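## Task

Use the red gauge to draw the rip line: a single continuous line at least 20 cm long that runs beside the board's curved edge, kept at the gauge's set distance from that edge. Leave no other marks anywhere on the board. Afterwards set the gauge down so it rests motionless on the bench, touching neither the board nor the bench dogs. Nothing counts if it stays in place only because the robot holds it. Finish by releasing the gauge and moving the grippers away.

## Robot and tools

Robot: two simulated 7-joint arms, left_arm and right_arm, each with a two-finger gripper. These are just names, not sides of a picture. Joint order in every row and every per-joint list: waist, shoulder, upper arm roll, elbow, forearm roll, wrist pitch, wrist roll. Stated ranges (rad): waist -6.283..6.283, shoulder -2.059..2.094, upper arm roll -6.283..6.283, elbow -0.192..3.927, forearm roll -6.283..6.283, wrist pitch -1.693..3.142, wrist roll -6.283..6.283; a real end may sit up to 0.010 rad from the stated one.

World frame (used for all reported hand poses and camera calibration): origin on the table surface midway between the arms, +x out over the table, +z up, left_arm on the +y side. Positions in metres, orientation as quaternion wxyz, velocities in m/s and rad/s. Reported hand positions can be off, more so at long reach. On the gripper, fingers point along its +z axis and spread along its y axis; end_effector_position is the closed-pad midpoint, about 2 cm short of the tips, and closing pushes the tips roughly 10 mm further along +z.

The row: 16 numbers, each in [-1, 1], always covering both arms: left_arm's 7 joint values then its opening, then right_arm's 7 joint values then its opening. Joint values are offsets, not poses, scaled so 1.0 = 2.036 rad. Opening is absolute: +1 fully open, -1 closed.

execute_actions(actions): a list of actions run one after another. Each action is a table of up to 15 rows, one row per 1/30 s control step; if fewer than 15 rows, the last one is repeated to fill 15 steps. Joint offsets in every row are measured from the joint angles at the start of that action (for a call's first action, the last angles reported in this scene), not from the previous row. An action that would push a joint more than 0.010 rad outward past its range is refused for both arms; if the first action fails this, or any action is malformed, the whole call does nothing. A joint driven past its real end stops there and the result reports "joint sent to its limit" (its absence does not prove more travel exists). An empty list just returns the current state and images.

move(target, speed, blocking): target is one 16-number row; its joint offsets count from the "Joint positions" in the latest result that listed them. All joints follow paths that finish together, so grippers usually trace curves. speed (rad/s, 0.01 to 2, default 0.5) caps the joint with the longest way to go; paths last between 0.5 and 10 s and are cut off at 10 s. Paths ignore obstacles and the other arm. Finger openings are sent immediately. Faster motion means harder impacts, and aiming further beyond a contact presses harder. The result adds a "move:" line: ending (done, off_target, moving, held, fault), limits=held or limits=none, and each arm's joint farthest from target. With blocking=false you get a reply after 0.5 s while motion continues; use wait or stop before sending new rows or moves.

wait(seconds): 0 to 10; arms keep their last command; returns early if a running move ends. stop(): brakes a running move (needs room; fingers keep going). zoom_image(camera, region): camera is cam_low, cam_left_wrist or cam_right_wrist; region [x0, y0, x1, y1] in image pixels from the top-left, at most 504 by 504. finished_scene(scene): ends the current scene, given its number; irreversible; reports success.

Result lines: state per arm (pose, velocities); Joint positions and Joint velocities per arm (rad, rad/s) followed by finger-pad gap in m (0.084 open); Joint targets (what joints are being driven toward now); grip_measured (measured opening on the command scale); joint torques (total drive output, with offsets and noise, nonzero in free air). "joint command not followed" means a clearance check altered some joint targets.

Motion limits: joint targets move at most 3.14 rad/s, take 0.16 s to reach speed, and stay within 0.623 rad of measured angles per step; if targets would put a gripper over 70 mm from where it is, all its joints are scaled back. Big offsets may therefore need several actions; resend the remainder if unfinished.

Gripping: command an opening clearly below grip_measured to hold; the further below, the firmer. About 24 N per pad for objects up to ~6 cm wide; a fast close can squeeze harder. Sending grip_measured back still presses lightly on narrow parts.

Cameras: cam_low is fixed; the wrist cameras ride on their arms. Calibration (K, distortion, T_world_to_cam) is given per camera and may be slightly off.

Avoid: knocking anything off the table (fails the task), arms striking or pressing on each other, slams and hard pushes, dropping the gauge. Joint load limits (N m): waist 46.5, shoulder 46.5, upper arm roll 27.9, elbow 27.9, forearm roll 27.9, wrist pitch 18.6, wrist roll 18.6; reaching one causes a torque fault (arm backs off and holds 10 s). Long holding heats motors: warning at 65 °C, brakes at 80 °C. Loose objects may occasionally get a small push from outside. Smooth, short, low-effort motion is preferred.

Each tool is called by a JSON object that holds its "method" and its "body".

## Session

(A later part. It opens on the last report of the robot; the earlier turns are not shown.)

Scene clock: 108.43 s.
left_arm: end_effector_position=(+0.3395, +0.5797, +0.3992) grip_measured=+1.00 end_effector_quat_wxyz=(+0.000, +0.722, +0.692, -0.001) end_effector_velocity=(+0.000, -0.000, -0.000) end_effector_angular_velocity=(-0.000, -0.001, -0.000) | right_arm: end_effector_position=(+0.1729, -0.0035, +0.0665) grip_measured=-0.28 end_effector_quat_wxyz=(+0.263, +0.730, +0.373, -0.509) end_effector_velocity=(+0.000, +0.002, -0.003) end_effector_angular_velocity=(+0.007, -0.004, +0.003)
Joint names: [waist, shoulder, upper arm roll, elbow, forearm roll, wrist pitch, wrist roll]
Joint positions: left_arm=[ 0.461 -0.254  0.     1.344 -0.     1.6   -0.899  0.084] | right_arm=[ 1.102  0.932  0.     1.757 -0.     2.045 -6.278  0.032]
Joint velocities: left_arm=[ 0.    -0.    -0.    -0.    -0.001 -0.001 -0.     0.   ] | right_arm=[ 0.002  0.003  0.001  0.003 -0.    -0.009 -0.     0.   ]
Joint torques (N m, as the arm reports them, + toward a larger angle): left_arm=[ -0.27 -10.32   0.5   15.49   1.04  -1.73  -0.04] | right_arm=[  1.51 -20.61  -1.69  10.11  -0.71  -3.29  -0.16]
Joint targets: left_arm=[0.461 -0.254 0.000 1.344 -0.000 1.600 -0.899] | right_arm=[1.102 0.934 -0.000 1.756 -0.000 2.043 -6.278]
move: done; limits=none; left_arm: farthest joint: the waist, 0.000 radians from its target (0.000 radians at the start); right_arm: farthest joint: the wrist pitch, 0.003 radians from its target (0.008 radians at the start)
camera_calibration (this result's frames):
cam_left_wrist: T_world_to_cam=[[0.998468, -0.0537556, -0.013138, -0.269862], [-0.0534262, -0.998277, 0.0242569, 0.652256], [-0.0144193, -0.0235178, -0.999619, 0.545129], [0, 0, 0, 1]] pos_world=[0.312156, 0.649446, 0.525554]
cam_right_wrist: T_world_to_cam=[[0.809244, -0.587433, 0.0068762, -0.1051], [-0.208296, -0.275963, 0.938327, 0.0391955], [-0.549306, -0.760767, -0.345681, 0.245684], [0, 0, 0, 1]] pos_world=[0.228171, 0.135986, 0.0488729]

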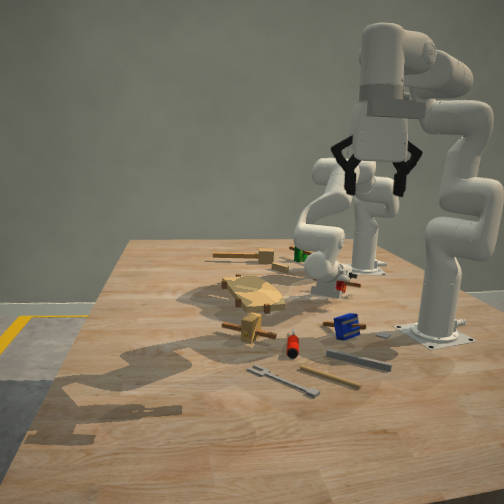

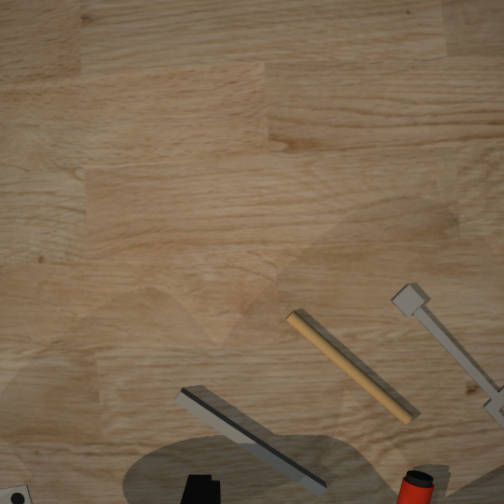

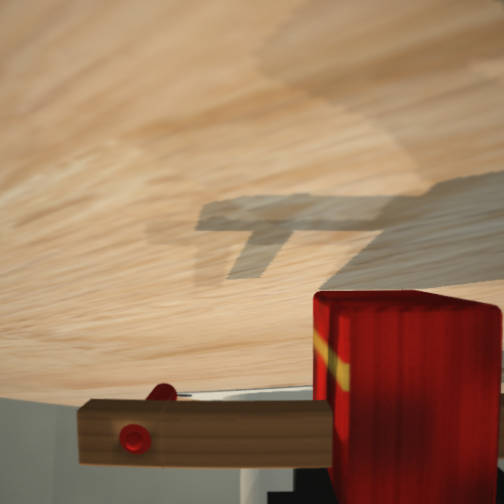

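{"method": "execute_actions", "body": {"actions": [[[0,0,0,0,0,0,0,1,0,0,0,0,0,0,0,-0.3]],[[0,0,0,0,0,0,0,1,0,0,0,0,0,0,0,-0.25]],[[0,0,0,0,0,0,0,1,0,0,0,0,0,0,0,-0.2]],[[0,0,0,0,0,0,0,1,0,0,0,0,0,0,0,-0.05]]]}}

{"method": "move", "body": {"target": [0,0,0,0,0,0,0,1,0,-0.08,0,0,0,0,0,0.3], "speed": 0.3}}

{"method": "move", "body": {"target": [0,0,0,0,0,0,0,1,0,-0.51,0,-0.572,0,-0.58,0,0.3], "speed": 0.8}}

Scene clock: 115.80 s.
left_arm: end_effector_position=(+0.3395, +0.5797, +0.3992) grip_measured=+1.00 end_effector_quat_wxyz=(+0.000, +0.722, +0.692, -0.001) end_effector_velocity=(+0.000, -0.000, +0.000) end_effector_angular_velocity=(-0.001, -0.002, +0.000) | right_arm: end_effector_position=(+0.1727, -0.0042, +0.0652) grip_measured=-0.06 end_effector_quat_wxyz=(+0.264, +0.730, +0.373, -0.509) end_effector_velocity=(-0.000, -0.000, -0.000) end_effector_angular_velocity=(-0.000, +0.001, +0.000)
Joint names: [waist, shoulder, upper arm roll, elbow, forearm roll, wrist pitch, wrist roll]
Joint positions: left_arm=[ 0.461 -0.254  0.     1.344 -0.     1.6   -0.899  0.084] | right_arm=[ 1.102  0.934 -0.     1.756 -0.     2.043 -6.278  0.041]
Joint velocities: left_arm=[ 0.    -0.001 -0.     0.    -0.002 -0.    -0.    -0.   ] | right_arm=[ 0.  0. -0. -0.  0.  0. -0.  0.]
Joint torques (N m, as the arm reports them, + toward a larger angle): left_arm=[ -0.09 -10.41   0.25  15.9    0.94  -1.7   -0.16] | right_arm=[  2.51 -27.85  -0.83  13.91   0.31   1.96  -0.24]
Joint targets: left_arm=[0.461 -0.254 0.000 1.344 -0.000 1.600 -0.899] | right_arm=[1.102 0.934 -0.000 1.756 -0.000 2.043 -6.278]
camera_calibration (this result's frames):
cam_left_wrist: T_world_to_cam=[[0.998468, -0.0537558, -0.0131379, -0.269862], [-0.0534263, -0.998277, 0.0242566, 0.652256], [-0.0144192, -0.0235175, -0.999619, 0.545129], [0, 0, 0, 1]] pos_world=[0.312156, 0.649446, 0.525555]
cam_right_wrist: T_world_to_cam=[[0.809139, -0.587571, 0.0073755, -0.105349], [-0.207584, -0.274075, 0.939038, 0.0400664], [-0.54973, -0.761343, -0.343735, 0.244485], [0, 0, 0, 1]] pos_world=[0.227959, 0.135218, 0.0471911]

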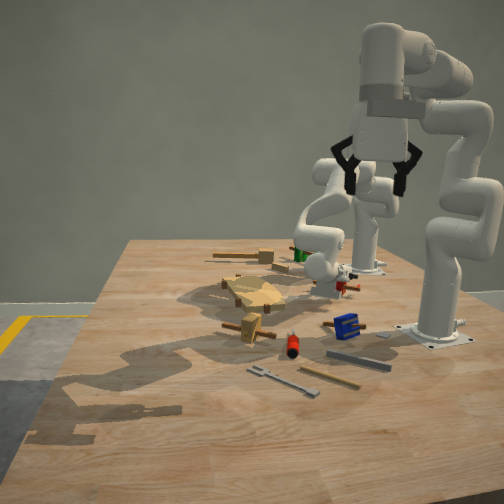

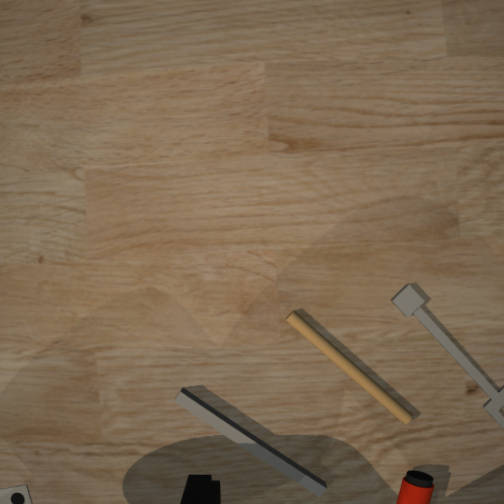

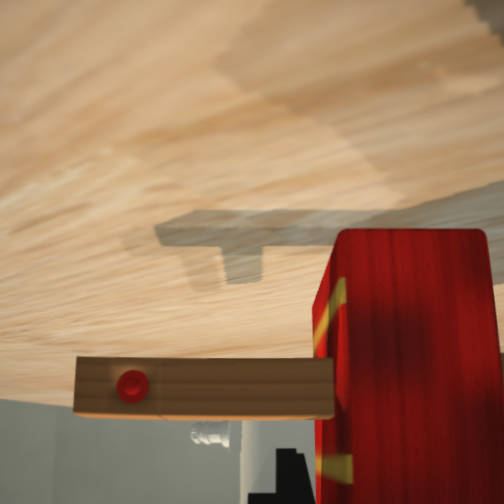

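Scene clock: 116.80 s.
left_arm: end_effector_position=(+0.3395, +0.5797, +0.3992) grip_measured=+1.00 end_effector_quat_wxyz=(+0.000, +0.722, +0.692, -0.001) end_effector_velocity=(-0.000, +0.001, +0.000) end_effector_angular_velocity=(+0.001, +0.000, +0.001) | right_arm: end_effector_position=(+0.1888, +0.0182, +0.1257) grip_measured=+0.29 end_effector_quat_wxyz=(+0.233, +0.768, +0.392, -0.449) end_effector_velocity=(+0.001, +0.002, +0.003) end_effector_angular_velocity=(+0.009, -0.007, +0.001)
Joint names: [waist, shoulder, upper arm roll, elbow, forearm roll, wrist pitch, wrist roll]
Joint positions: left_arm=[ 0.461 -0.254  0.     1.344 -0.     1.6   -0.899  0.084] | right_arm=[ 1.102  0.772 -0.     1.755 -0.     2.043 -6.278  0.056]
Joint velocities: left_arm=[0.    0.    0.001 0.001 0.001 0.    0.    0.   ] | right_arm=[ 0.001 -0.007 -0.     0.004  0.    -0.     0.    -0.   ]
Joint torques (N m, as the arm reports them, + toward a larger angle): left_arm=[ -0.03 -10.3    0.42  15.78   1.04  -1.72  -0.22] | right_arm=[  2.53 -27.72  -0.72  15.29   0.09   1.49  -0.14]
Joint targets: left_arm=[0.461 -0.254 0.000 1.344 -0.000 1.600 -0.899] | right_arm=[1.102 0.771 -0.000 1.756 -0.000 2.043 -6.278]
move: done; limits=none; left_arm: farthest joint: the waist, 0.000 radians from its target (0.000 radians at the start); right_arm: farthest joint: the shoulder, 0.001 radians from its target (0.163 radians at the start)
camera_calibration (this result's frames):
cam_left_wrist: T_world_to_cam=[[0.998468, -0.0537559, -0.0131379, -0.269862], [-0.0534265, -0.998277, 0.0242567, 0.652256], [-0.0144192, -0.0235176, -0.999619, 0.545129], [0, 0, 0, 1]] pos_world=[0.312156, 0.649446, 0.525555]
cam_right_wrist: T_world_to_cam=[[0.80852, -0.588437, 0.0060932, -0.105289], [-0.29265, -0.393079, 0.871691, 0.0193845], [-0.51054, -0.706563, -0.490019, 0.301239], [0, 0, 0, 1]] pos_world=[0.244596, 0.158508, 0.131357]

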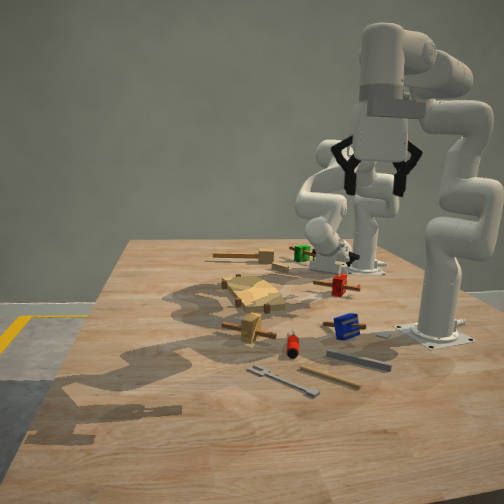

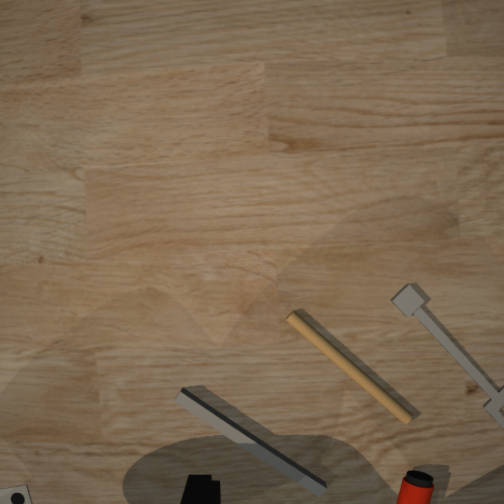

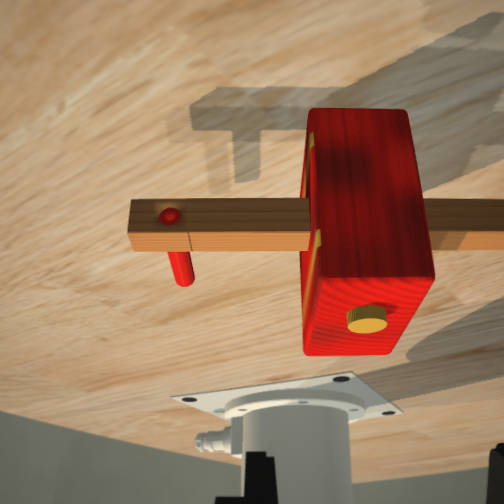

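Scene clock: 118.90 s.
left_arm: end_effector_position=(+0.3395, +0.5797, +0.3992) grip_measured=+1.00 end_effector_quat_wxyz=(+0.000, +0.722, +0.692, -0.001) end_effector_velocity=(-0.000, +0.000, -0.000) end_effector_angular_velocity=(+0.000, +0.000, +0.001) | right_arm: end_effector_position=(+0.1713, -0.0061, +0.1458) grip_measured=+0.29 end_effector_quat_wxyz=(+0.001, +0.891, +0.455, -0.003) end_effector_velocity=(-0.000, +0.000, +0.001) end_effector_angular_velocity=(+0.004, -0.003, +0.001)
Joint names: [waist, shoulder, upper arm roll, elbow, forearm roll, wrist pitch, wrist roll]
Joint positions: left_arm=[ 0.461 -0.254  0.     1.344 -0.     1.6   -0.899  0.084] | right_arm=[ 1.102 -0.265 -0.     0.591 -0.     0.863 -6.278  0.056]
Joint velocities: left_arm=[ 0.    -0.     0.    -0.     0.001 -0.    -0.    -0.   ] | right_arm=[ 0.001 -0.005 -0.    -0.003 -0.001 -0.003  0.    -0.   ]
Joint torques (N m, as the arm reports them, + toward a larger angle): left_arm=[ -0.19 -10.48   0.78  15.85   0.95  -1.64  -0.1 ] | right_arm=[  2.43 -11.86  -0.2   17.14   0.09  -1.9   -0.22]
Joint targets: left_arm=[0.461 -0.254 0.000 1.344 -0.000 1.600 -0.899] | right_arm=[1.102 -0.266 -0.000 0.591 -0.000 0.863 -6.278]
move: done; limits=none; left_arm: farthest joint: the waist, 0.000 radians from its target (0.000 radians at the start); right_arm: farthest joint: the shoulder, 0.001 radians from its target (1.038 radians at the start)
camera_calibration (this result's frames):
cam_left_wrist: T_world_to_cam=[[0.998468, -0.0537559, -0.0131379, -0.269862], [-0.0534265, -0.998277, 0.0242568, 0.652256], [-0.0144192, -0.0235177, -0.999619, 0.545129], [0, 0, 0, 1]] pos_world=[0.312156, 0.649446, 0.525555]
cam_right_wrist: T_world_to_cam=[[0.808104, -0.589024, -0.00434773, -0.104023], [-0.589007, -0.808114, 0.0046256, 0.161893], [-0.00623805, -0.00117712, -0.99998, 0.27724], [0, 0, 0, 1]] pos_world=[0.181147, 0.0698824, 0.276033]

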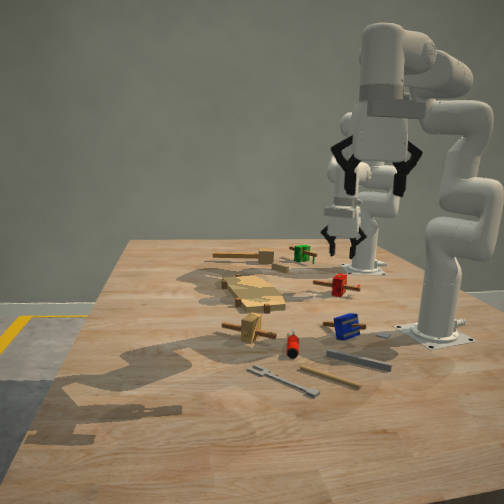

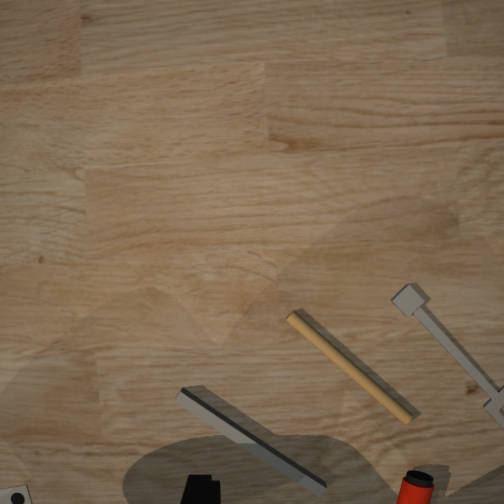

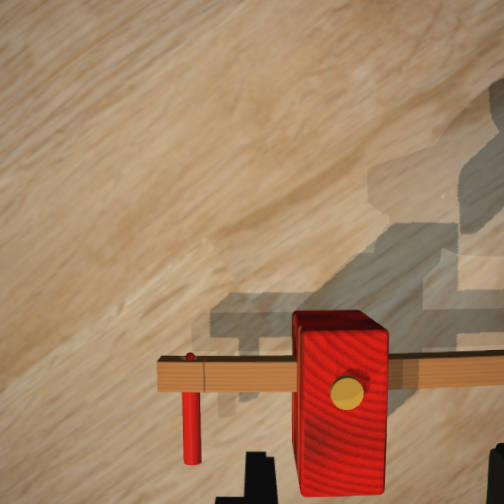

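{"method": "move", "body": {"target": [0,0,0,0,0,0,0,1,0,0.1101,0,-0.0586,0,-0.1722,0,0.2], "speed": 0.3}}

Scene clock: 126.40 s.
left_arm: end_effector_position=(+0.3395, +0.5797, +0.3992) grip_measured=+1.00 end_effector_quat_wxyz=(+0.000, +0.722, +0.692, -0.001) end_effector_velocity=(-0.000, +0.000, +0.000) end_effector_angular_velocity=(+0.000, +0.000, +0.001) | right_arm: end_effector_position=(+0.1704, -0.0073, +0.0542) grip_measured=+0.20 end_effector_quat_wxyz=(-0.003, +0.890, +0.455, +0.006) end_effector_velocity=(+0.000, +0.000, +0.000) end_effector_angular_velocity=(+0.001, -0.001, +0.000)
Joint names: [waist, shoulder, upper arm roll, elbow, forearm roll, wrist pitch, wrist roll]
Joint positions: left_arm=[ 0.461 -0.254  0.     1.344 -0.     1.6   -0.899  0.084] | right_arm=[ 1.102 -0.049 -0.     0.476 -0.     0.511 -6.278  0.053]
Joint velocities: left_arm=[-0.    -0.001  0.001 -0.     0.     0.    -0.    -0.   ] | right_arm=[ 0.    -0.001  0.    -0.001 -0.    -0.001 -0.    -0.   ]
Joint torques (N m, as the arm reports them, + toward a larger angle): left_arm=[ -0.01 -10.12   0.65  15.89   1.16  -1.55   0.04] | right_arm=[ 2.4   5.08 -0.36  1.06  0.23 -0.49 -0.21]
Joint targets: left_arm=[0.461 -0.254 0.000 1.344 -0.000 1.600 -0.899] | right_arm=[1.102 -0.041 -0.000 0.472 -0.000 0.512 -6.278]
move: done; limits=none; left_arm: farthest joint: the waist, 0.000 radians from its target (0.000 radians at the start); right_arm: farthest joint: the shoulder, 0.008 radians from its target (0.225 radians at the start)
camera_calibration (this result's frames):
cam_left_wrist: T_world_to_cam=[[0.998468, -0.053756, -0.0131379, -0.269862], [-0.0534266, -0.998277, 0.0242568, 0.652256], [-0.0144192, -0.0235177, -0.999619, 0.545129], [0, 0, 0, 1]] pos_world=[0.312156, 0.649446, 0.525555]
cam_right_wrist: T_world_to_cam=[[0.808205, -0.588883, -0.00458313, -0.104405], [-0.588876, -0.808077, -0.0153467, 0.161826], [0.00533388, 0.0151022, -0.999872, 0.183812], [0, 0, 0, 1]] pos_world=[0.178696, 0.0665097, 0.185793]

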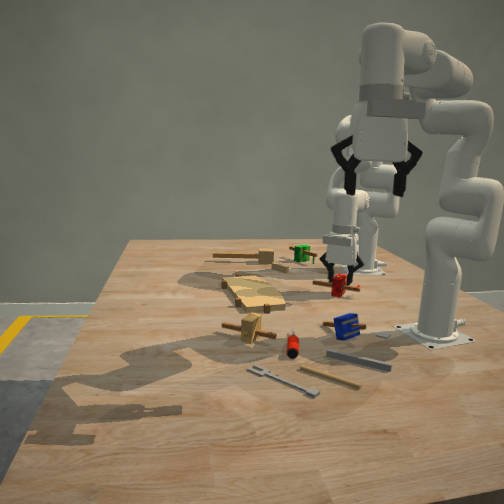

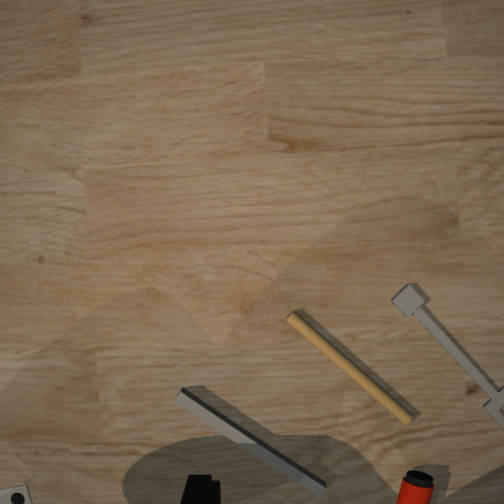

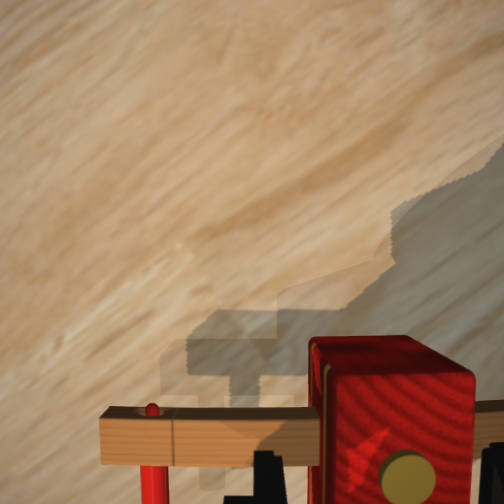

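{"method": "move", "body": {"target": [0,0,0,0,0,0,0,1,0,-0.0165,0,-0.0032,0,0.0201,0,0.2], "speed": 0.1}}

{"method": "execute_actions", "body": {"actions": [[[0,0,0,0,0,0,0,1,0,0,0,0,0,0,0,-0.15]],[[0,0,0,0,0,0,0,1,0,0,0,0,0,0,0,-0.8]]]}}

Scene clock: 136.23 s.
left_arm: end_effector_position=(+0.3395, +0.5797, +0.3992) grip_measured=+1.00 end_effector_quat_wxyz=(+0.000, +0.722, +0.692, -0.001) end_effector_velocity=(-0.000, -0.000, +0.000) end_effector_angular_velocity=(+0.001, -0.000, -0.000) | right_arm: end_effector_position=(+0.1664, -0.0129, +0.0605) grip_measured=+0.19 end_effector_quat_wxyz=(+0.000, +0.890, +0.455, -0.000) end_effector_velocity=(+0.002, +0.003, +0.003) end_effector_angular_velocity=(+0.009, -0.007, -0.000)
Joint names: [waist, shoulder, upper arm roll, elbow, forearm roll, wrist pitch, wrist roll]
Joint positions: left_arm=[ 0.461 -0.254  0.     1.344 -0.     1.6   -0.899  0.084] | right_arm=[ 1.102 -0.082 -0.     0.469 -0.     0.552 -6.278  0.052]
Joint velocities: left_arm=[-0.001 -0.001  0.    -0.     0.001 -0.    -0.    -0.   ] | right_arm=[-0.    -0.005 -0.     0.004 -0.    -0.002  0.    -0.   ]
Joint torques (N m, as the arm reports them, + toward a larger angle): left_arm=[ -0.48 -10.7    0.55  15.78   1.12  -1.65  -0.1 ] | right_arm=[  2.53 -13.11  -0.21  14.66   0.35  -2.01  -0.25]
Joint targets: left_arm=[0.461 -0.254 0.000 1.344 -0.000 1.600 -0.899] | right_arm=[1.102 -0.083 -0.000 0.469 -0.000 0.552 -6.278]
move: done; limits=none; left_arm: farthest joint: the waist, 0.000 radians from its target (0.000 radians at the start); right_arm: farthest joint: the elbow, 0.001 radians from its target (0.007 radians at the start)
camera_calibration (this result's frames):
cam_left_wrist: T_world_to_cam=[[0.998468, -0.0537561, -0.013138, -0.269862], [-0.0534266, -0.998277, 0.0242567, 0.652256], [-0.0144193, -0.0235176, -0.999619, 0.545129], [0, 0, 0, 1]] pos_world=[0.312156, 0.649446, 0.525555]
cam_right_wrist: T_world_to_cam=[[0.808162, -0.588943, -0.0044441, -0.104441], [-0.588951, -0.808169, -0.000408794, 0.154137], [-0.00335083, 0.00294773, -0.99999, 0.191496], [0, 0, 0, 1]] pos_world=[0.175826, 0.0624944, 0.191093]

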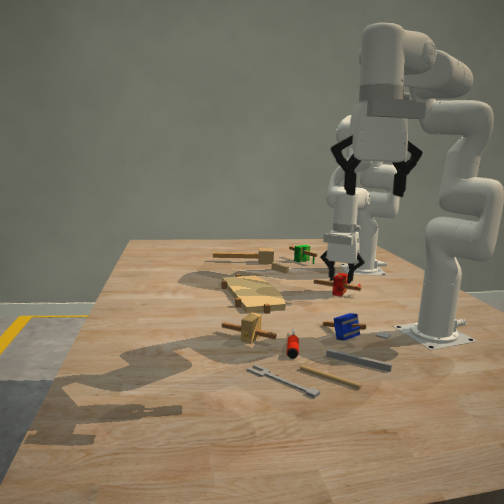

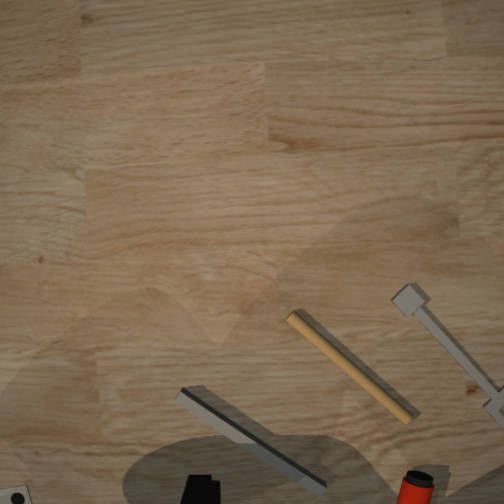

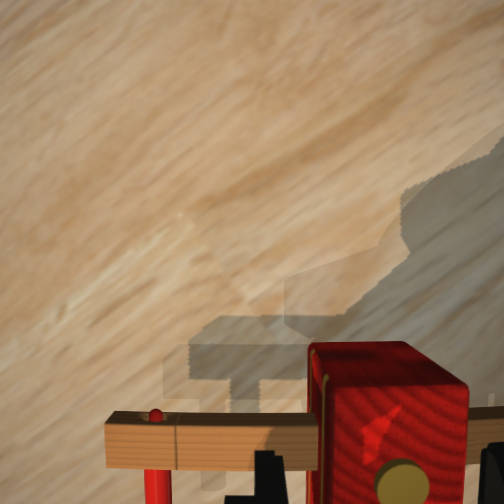

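Scene clock: 137.23 s.
left_arm: end_effector_position=(+0.3395, +0.5797, +0.3992) grip_measured=+1.00 end_effector_quat_wxyz=(+0.000, +0.722, +0.692, -0.001) end_effector_velocity=(+0.001, -0.001, -0.000) end_effector_angular_velocity=(-0.001, -0.000, -0.002) | right_arm: end_effector_position=(+0.1664, -0.0129, +0.0605) grip_measured=-0.28 end_effector_quat_wxyz=(+0.000, +0.890, +0.455, -0.000) end_effector_velocity=(+0.001, -0.000, +0.000) end_effector_angular_velocity=(+0.001, -0.001, -0.002)
Joint names: [waist, shoulder, upper arm roll, elbow, forearm roll, wrist pitch, wrist roll]
Joint positions: left_arm=[ 0.461 -0.254  0.     1.344 -0.     1.6   -0.899  0.084] | right_arm=[ 1.102 -0.082 -0.     0.469 -0.     0.552 -6.278  0.032]
Joint velocities: left_arm=[-0.001  0.001 -0.001 -0.001 -0.001 -0.     0.    -0.   ] | right_arm=[-0.002 -0.     0.     0.    -0.    -0.    -0.    -0.   ]
Joint torques (N m, as the arm reports them, + toward a larger angle): left_arm=[ -0.25 -10.13   0.53  15.57   1.    -1.62  -0.07] | right_arm=[  2.49 -13.09  -0.39  14.51   0.25  -2.03  -0.22]
Joint targets: left_arm=[0.461 -0.254 0.000 1.344 -0.000 1.600 -0.899] | right_arm=[1.102 -0.082 -0.000 0.469 -0.000 0.552 -6.278]
camera_calibration (this result's frames):
cam_left_wrist: T_world_to_cam=[[0.998468, -0.0537561, -0.013138, -0.269862], [-0.0534266, -0.998277, 0.0242567, 0.652256], [-0.0144193, -0.0235176, -0.999619, 0.545129], [0, 0, 0, 1]] pos_world=[0.312156, 0.649446, 0.525555]
cam_right_wrist: T_world_to_cam=[[0.808165, -0.58894, -0.00444372, -0.10444], [-0.588947, -0.808171, -0.000487185, 0.154171], [-0.00330436, 0.00301084, -0.99999, 0.19151], [0, 0, 0, 1]] pos_world=[0.175837, 0.0625108, 0.191119]

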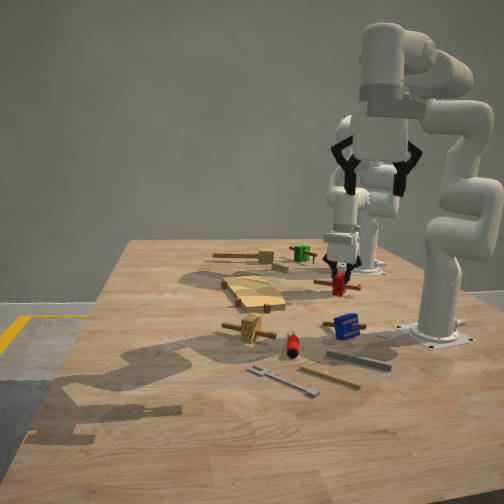

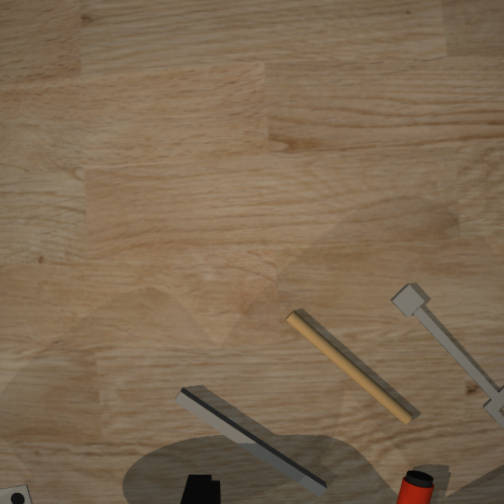

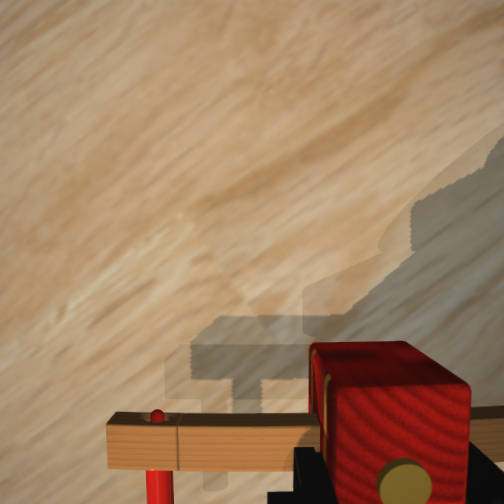

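{"method": "move", "body": {"target": [0,0,0,0,0,0,0,1,0,-0.09,0,0.06,0,0.152,0,-0.8], "speed": 0.4}}

{"method": "move", "body": {"target": [0,0,0,0,0,0,0,1,0,0.541,0,0.570,0,0.612,0,-0.8], "speed": 0.8}}

{"method": "move", "body": {"target": [0,0,0,0,0,0,0,1,0,0.0505,0,0.002,0,-0.034,0,-0.8], "speed": 0.08}}

Scene clock: 143.77 s.
left_arm: end_effector_position=(+0.3395, +0.5797, +0.3992) grip_measured=+1.00 end_effector_quat_wxyz=(+0.000, +0.722, +0.692, -0.001) end_effector_velocity=(+0.001, -0.001, -0.000) end_effector_angular_velocity=(-0.002, +0.001, -0.003) | right_arm: end_effector_position=(+0.1714, -0.0060, +0.1456) grip_measured=-0.28 end_effector_quat_wxyz=(+0.001, +0.890, +0.455, -0.003) end_effector_velocity=(-0.000, +0.001, +0.001) end_effector_angular_velocity=(+0.001, -0.001, +0.001)
Joint names: [waist, shoulder, upper arm roll, elbow, forearm roll, wrist pitch, wrist roll]
Joint positions: left_arm=[ 0.461 -0.254  0.     1.344 -0.     1.6   -0.899  0.084] | right_arm=[ 1.102 -0.265 -0.     0.591 -0.     0.862 -6.278  0.032]
Joint velocities: left_arm=[ 0.     0.    -0.002 -0.001 -0.002  0.001  0.001 -0.   ] | right_arm=[ 0.001 -0.002  0.     0.001 -0.     0.002  0.    -0.   ]
Joint torques (N m, as the arm reports them, + toward a larger angle): left_arm=[ -0.38 -10.17   0.86  15.45   0.95  -1.67  -0.16] | right_arm=[  2.27 -12.14  -0.17  17.4    0.26  -2.14  -0.26]
Joint targets: left_arm=[0.461 -0.254 0.000 1.344 -0.000 1.600 -0.899] | right_arm=[1.102 -0.265 -0.000 0.591 -0.000 0.862 -6.278]
move: done; limits=none; left_arm: farthest joint: the waist, 0.000 radians from its target (0.000 radians at the start); right_arm: farthest joint: the waist, 0.000 radians from its target (0.000 radians at the start)
camera_calibration (this result's frames):
cam_left_wrist: T_world_to_cam=[[0.998468, -0.0537561, -0.0131381, -0.269862], [-0.0534267, -0.998277, 0.0242567, 0.652256], [-0.0144194, -0.0235176, -0.999619, 0.545129], [0, 0, 0, 1]] pos_world=[0.312156, 0.649446, 0.525555]
cam_right_wrist: T_world_to_cam=[[0.808132, -0.588986, -0.00434803, -0.104009], [-0.588972, -0.808143, 0.00417261, 0.162073], [-0.00597144, -0.000811147, -0.999982, 0.276969], [0, 0, 0, 1]] pos_world=[0.181164, 0.0699433, 0.275836]

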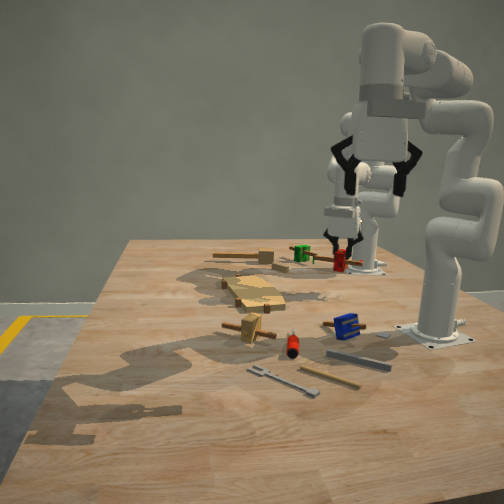

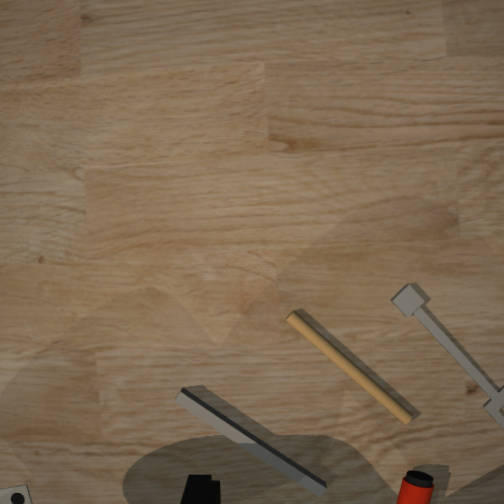

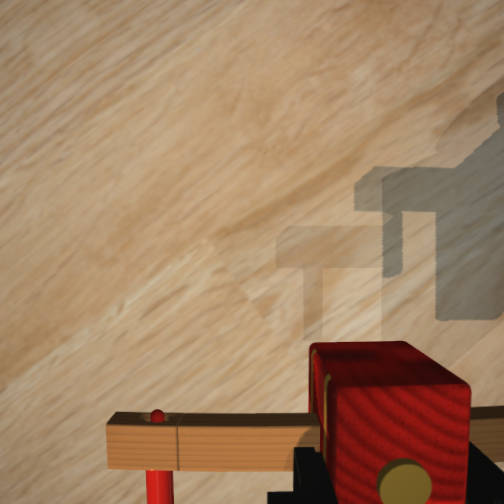

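Scene clock: 145.93 s.
left_arm: end_effector_position=(+0.3395, +0.5797, +0.3992) grip_measured=+1.00 end_effector_quat_wxyz=(+0.000, +0.722, +0.692, -0.001) end_effector_velocity=(+0.000, -0.000, -0.000) end_effector_angular_velocity=(+0.001, +0.001, -0.001) | right_arm: end_effector_position=(+0.1760, +0.0004, +0.1137) grip_measured=-0.28 end_effector_quat_wxyz=(+0.258, +0.737, +0.377, -0.498) end_effector_velocity=(-0.000, -0.001, -0.002) end_effector_angular_velocity=(-0.007, +0.005, -0.000)
Joint names: [waist, shoulder, upper arm roll, elbow, forearm roll, wrist pitch, wrist roll]
Joint positions: left_arm=[ 0.461 -0.254  0.     1.344 -0.     1.6   -0.899  0.084] | right_arm=[ 1.102  0.835 -0.     1.751 -0.     2.107 -6.278  0.032]
Joint velocities: left_arm=[-0.001  0.     0.     0.     0.001  0.    -0.    -0.   ] | right_arm=[-0.001  0.006  0.    -0.    -0.     0.003 -0.    -0.   ]
Joint torques (N m, as the arm reports them, + toward a larger angle): left_arm=[  0.11 -10.37   0.86  15.81   1.06  -1.59  -0.13] | right_arm=[  2.35 -28.26  -0.7   14.66   0.39   2.2   -0.21]
Joint targets: left_arm=[0.461 -0.254 0.000 1.344 -0.000 1.600 -0.899] | right_arm=[1.102 0.836 -0.000 1.751 -0.000 2.107 -6.278]
move: done; limits=none; left_arm: farthest joint: the waist, 0.000 radians from its target (0.000 radians at the start); right_arm: farthest joint: the shoulder, 0.001 radians from its target (1.101 radians at the start)
camera_calibration (this result's frames):
cam_left_wrist: T_world_to_cam=[[0.998468, -0.0537564, -0.0131383, -0.269861], [-0.0534269, -0.998277, 0.0242567, 0.652256], [-0.0144196, -0.0235176, -0.999619, 0.545129], [0, 0, 0, 1]] pos_world=[0.312156, 0.649446, 0.525555]
cam_right_wrist: T_world_to_cam=[[0.809041, -0.58771, 0.00711955, -0.105583], [-0.223755, -0.296775, 0.928363, 0.000538404], [-0.543495, -0.752677, -0.371606, 0.268578], [0, 0, 0, 1]] pos_world=[0.231512, 0.14026, 0.100057]

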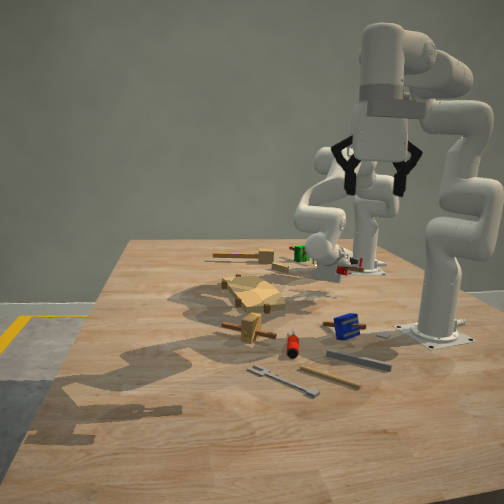

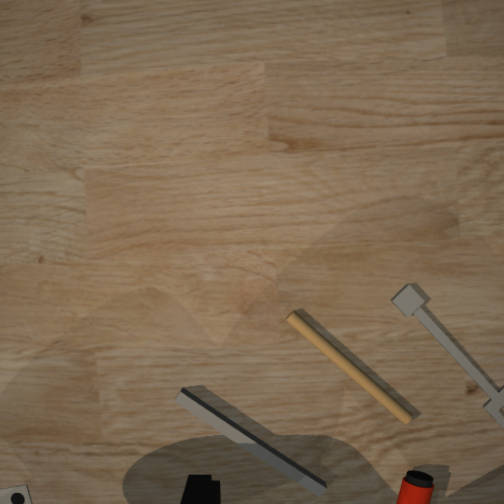

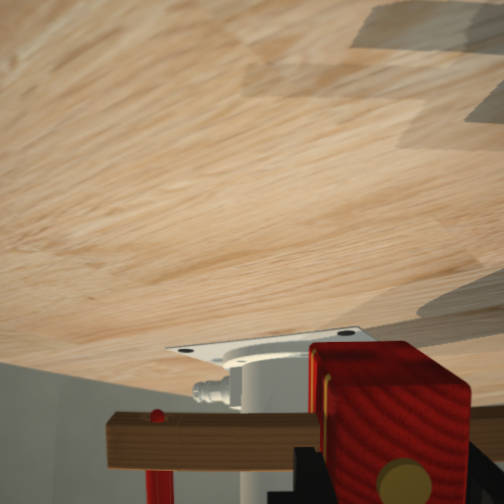

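Scene clock: 147.57 s.
left_arm: end_effector_position=(+0.3395, +0.5797, +0.3992) grip_measured=+1.00 end_effector_quat_wxyz=(+0.000, +0.722, +0.692, -0.001) end_effector_velocity=(+0.000, -0.000, +0.000) end_effector_angular_velocity=(+0.000, +0.001, -0.001) | right_arm: end_effector_position=(+0.1726, -0.0043, +0.0625) grip_measured=-0.28 end_effector_quat_wxyz=(+0.264, +0.730, +0.373, -0.509) end_effector_velocity=(-0.000, +0.001, -0.000) end_effector_angular_velocity=(+0.001, -0.001, +0.002)
Joint names: [waist, shoulder, upper arm roll, elbow, forearm roll, wrist pitch, wrist roll]
Joint positions: left_arm=[ 0.461 -0.254  0.     1.344 -0.     1.6   -0.899  0.084] | right_arm=[ 1.102  0.938 -0.     1.755 -0.     2.038 -6.278  0.032]
Joint velocities: left_arm=[-0.    -0.    -0.001  0.     0.     0.001 -0.001  0.   ] | right_arm=[ 0.002  0.001  0.     0.001 -0.    -0.001  0.    -0.   ]
Joint torques (N m, as the arm reports them, + toward a larger angle): left_arm=[  0.06 -10.02   0.52  15.53   1.14  -1.65   0.09] | right_arm=[  2.53 -28.17  -0.79  13.84   0.29   2.39  -0.17]
Joint targets: left_arm=[0.461 -0.254 0.000 1.344 -0.000 1.600 -0.899] | right_arm=[1.102 0.938 -0.000 1.755 -0.000 2.038 -6.278]
move: done; limits=none; left_arm: farthest joint: the waist, 0.000 radians from its target (0.000 radians at the start); right_arm: farthest joint: the waist, 0.000 radians from its target (0.000 radians at the start)
camera_calibration (this result's frames):
cam_left_wrist: T_world_to_cam=[[0.998468, -0.0537564, -0.0131383, -0.269861], [-0.053427, -0.998277, 0.0242567, 0.652256], [-0.0144196, -0.0235176, -0.999619, 0.545129], [0, 0, 0, 1]] pos_world=[0.312156, 0.649446, 0.525555]
cam_right_wrist: T_world_to_cam=[[0.809169, -0.58753, 0.00732984, -0.105302], [-0.207986, -0.274735, 0.938756, 0.0425594], [-0.549534, -0.761137, -0.344505, 0.243472], [0, 0, 0, 1]] pos_world=[0.227855, 0.13514, 0.0446963]

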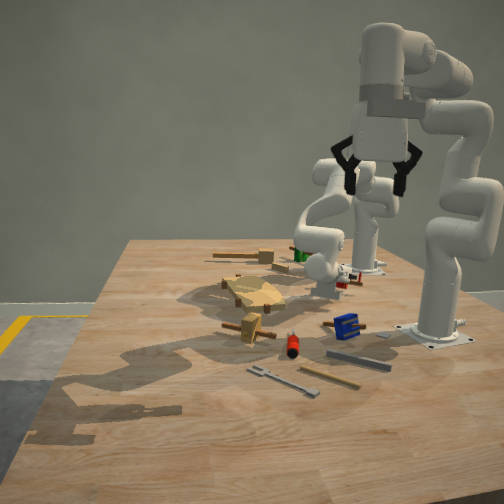

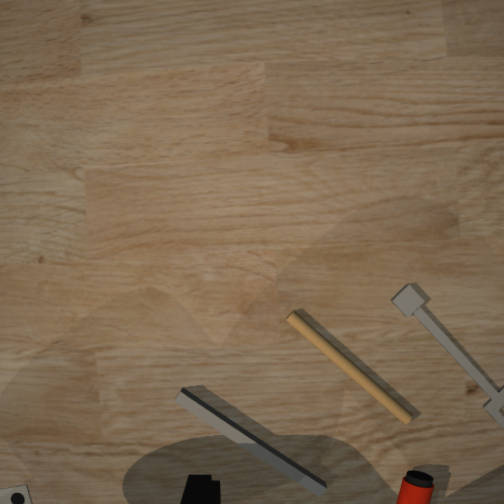

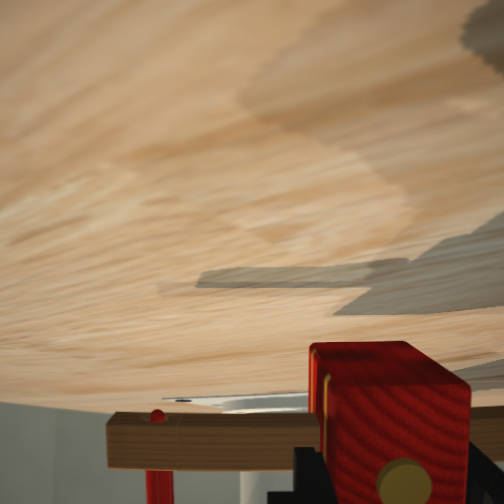

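{"method": "move", "body": {"target": [0,0,0,0,0,0,0,1,0,0.0052,0,0.0006,0,-0.0044,0,-0.5], "speed": 0.015}}

Scene clock: 150.53 s.
left_arm: end_effector_position=(+0.3395, +0.5797, +0.3992) grip_measured=+1.00 end_effector_quat_wxyz=(+0.000, +0.722, +0.692, -0.001) end_effector_velocity=(-0.001, +0.001, +0.000) end_effector_angular_velocity=(+0.002, +0.000, +0.002) | right_arm: end_effector_position=(+0.1724, -0.0046, +0.0570) grip_measured=-0.28 end_effector_quat_wxyz=(+0.264, +0.730, +0.373, -0.509) end_effector_velocity=(+0.000, +0.000, -0.001) end_effector_angular_velocity=(+0.000, -0.000, +0.000)
Joint names: [waist, shoulder, upper arm roll, elbow, forearm roll, wrist pitch, wrist roll]
Joint positions: left_arm=[ 0.461 -0.254  0.     1.344 -0.     1.6   -0.899  0.084] | right_arm=[ 1.102  0.948 -0.     1.756 -0.     2.029 -6.278  0.032]
Joint velocities: left_arm=[ 0.001 -0.001  0.001 -0.     0.002 -0.    -0.     0.   ] | right_arm=[ 0.     0.003 -0.     0.001  0.    -0.002 -0.    -0.   ]
Joint torques (N m, as the arm reports them, + toward a larger angle): left_arm=[-0.19 -9.89  0.71 15.55  1.24 -1.72 -0.05] | right_arm=[  2.48 -28.56  -0.7   13.75   0.28   2.3   -0.21]
Joint targets: left_arm=[0.461 -0.254 0.000 1.344 -0.000 1.600 -0.899] | right_arm=[1.102 0.948 -0.000 1.757 -0.000 2.029 -6.278]
move: done; limits=none; left_arm: farthest joint: the waist, 0.000 radians from its target (0.000 radians at the start); right_arm: farthest joint: the waist, 0.000 radians from its target (0.000 radians at the start)
camera_calibration (this result's frames):
cam_left_wrist: T_world_to_cam=[[0.998468, -0.0537564, -0.0131383, -0.269861], [-0.053427, -0.998277, 0.0242568, 0.652256], [-0.0144196, -0.0235177, -0.999619, 0.545129], [0, 0, 0, 1]] pos_world=[0.312156, 0.649446, 0.525555]
cam_right_wrist: T_world_to_cam=[[0.809173, -0.587525, 0.00733182, -0.105265], [-0.207724, -0.274372, 0.93892, 0.0475705], [-0.549627, -0.761272, -0.344057, 0.241193], [0, 0, 0, 1]] pos_world=[0.227625, 0.13482, 0.0390913]

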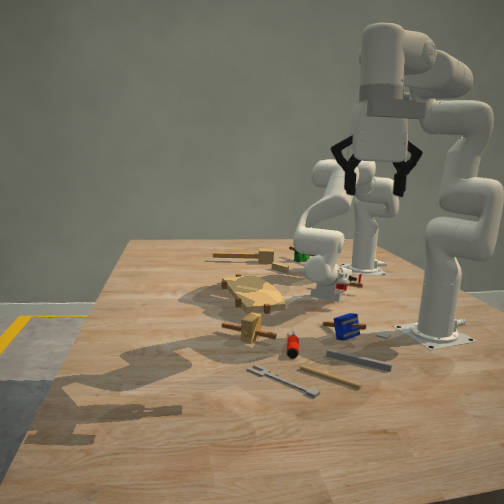

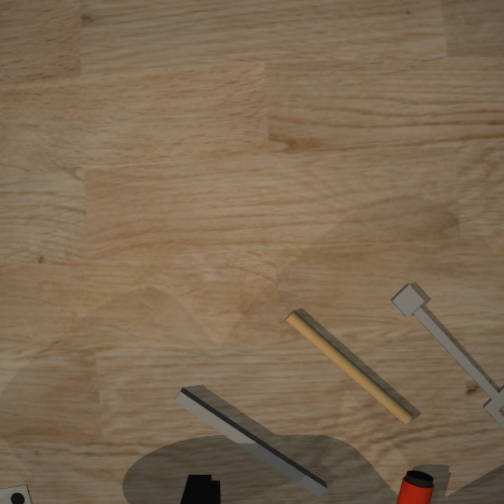

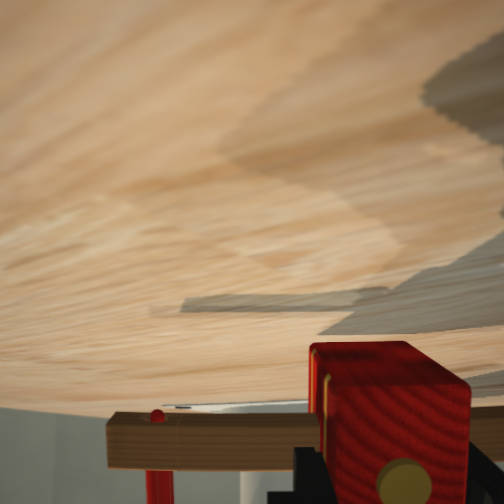

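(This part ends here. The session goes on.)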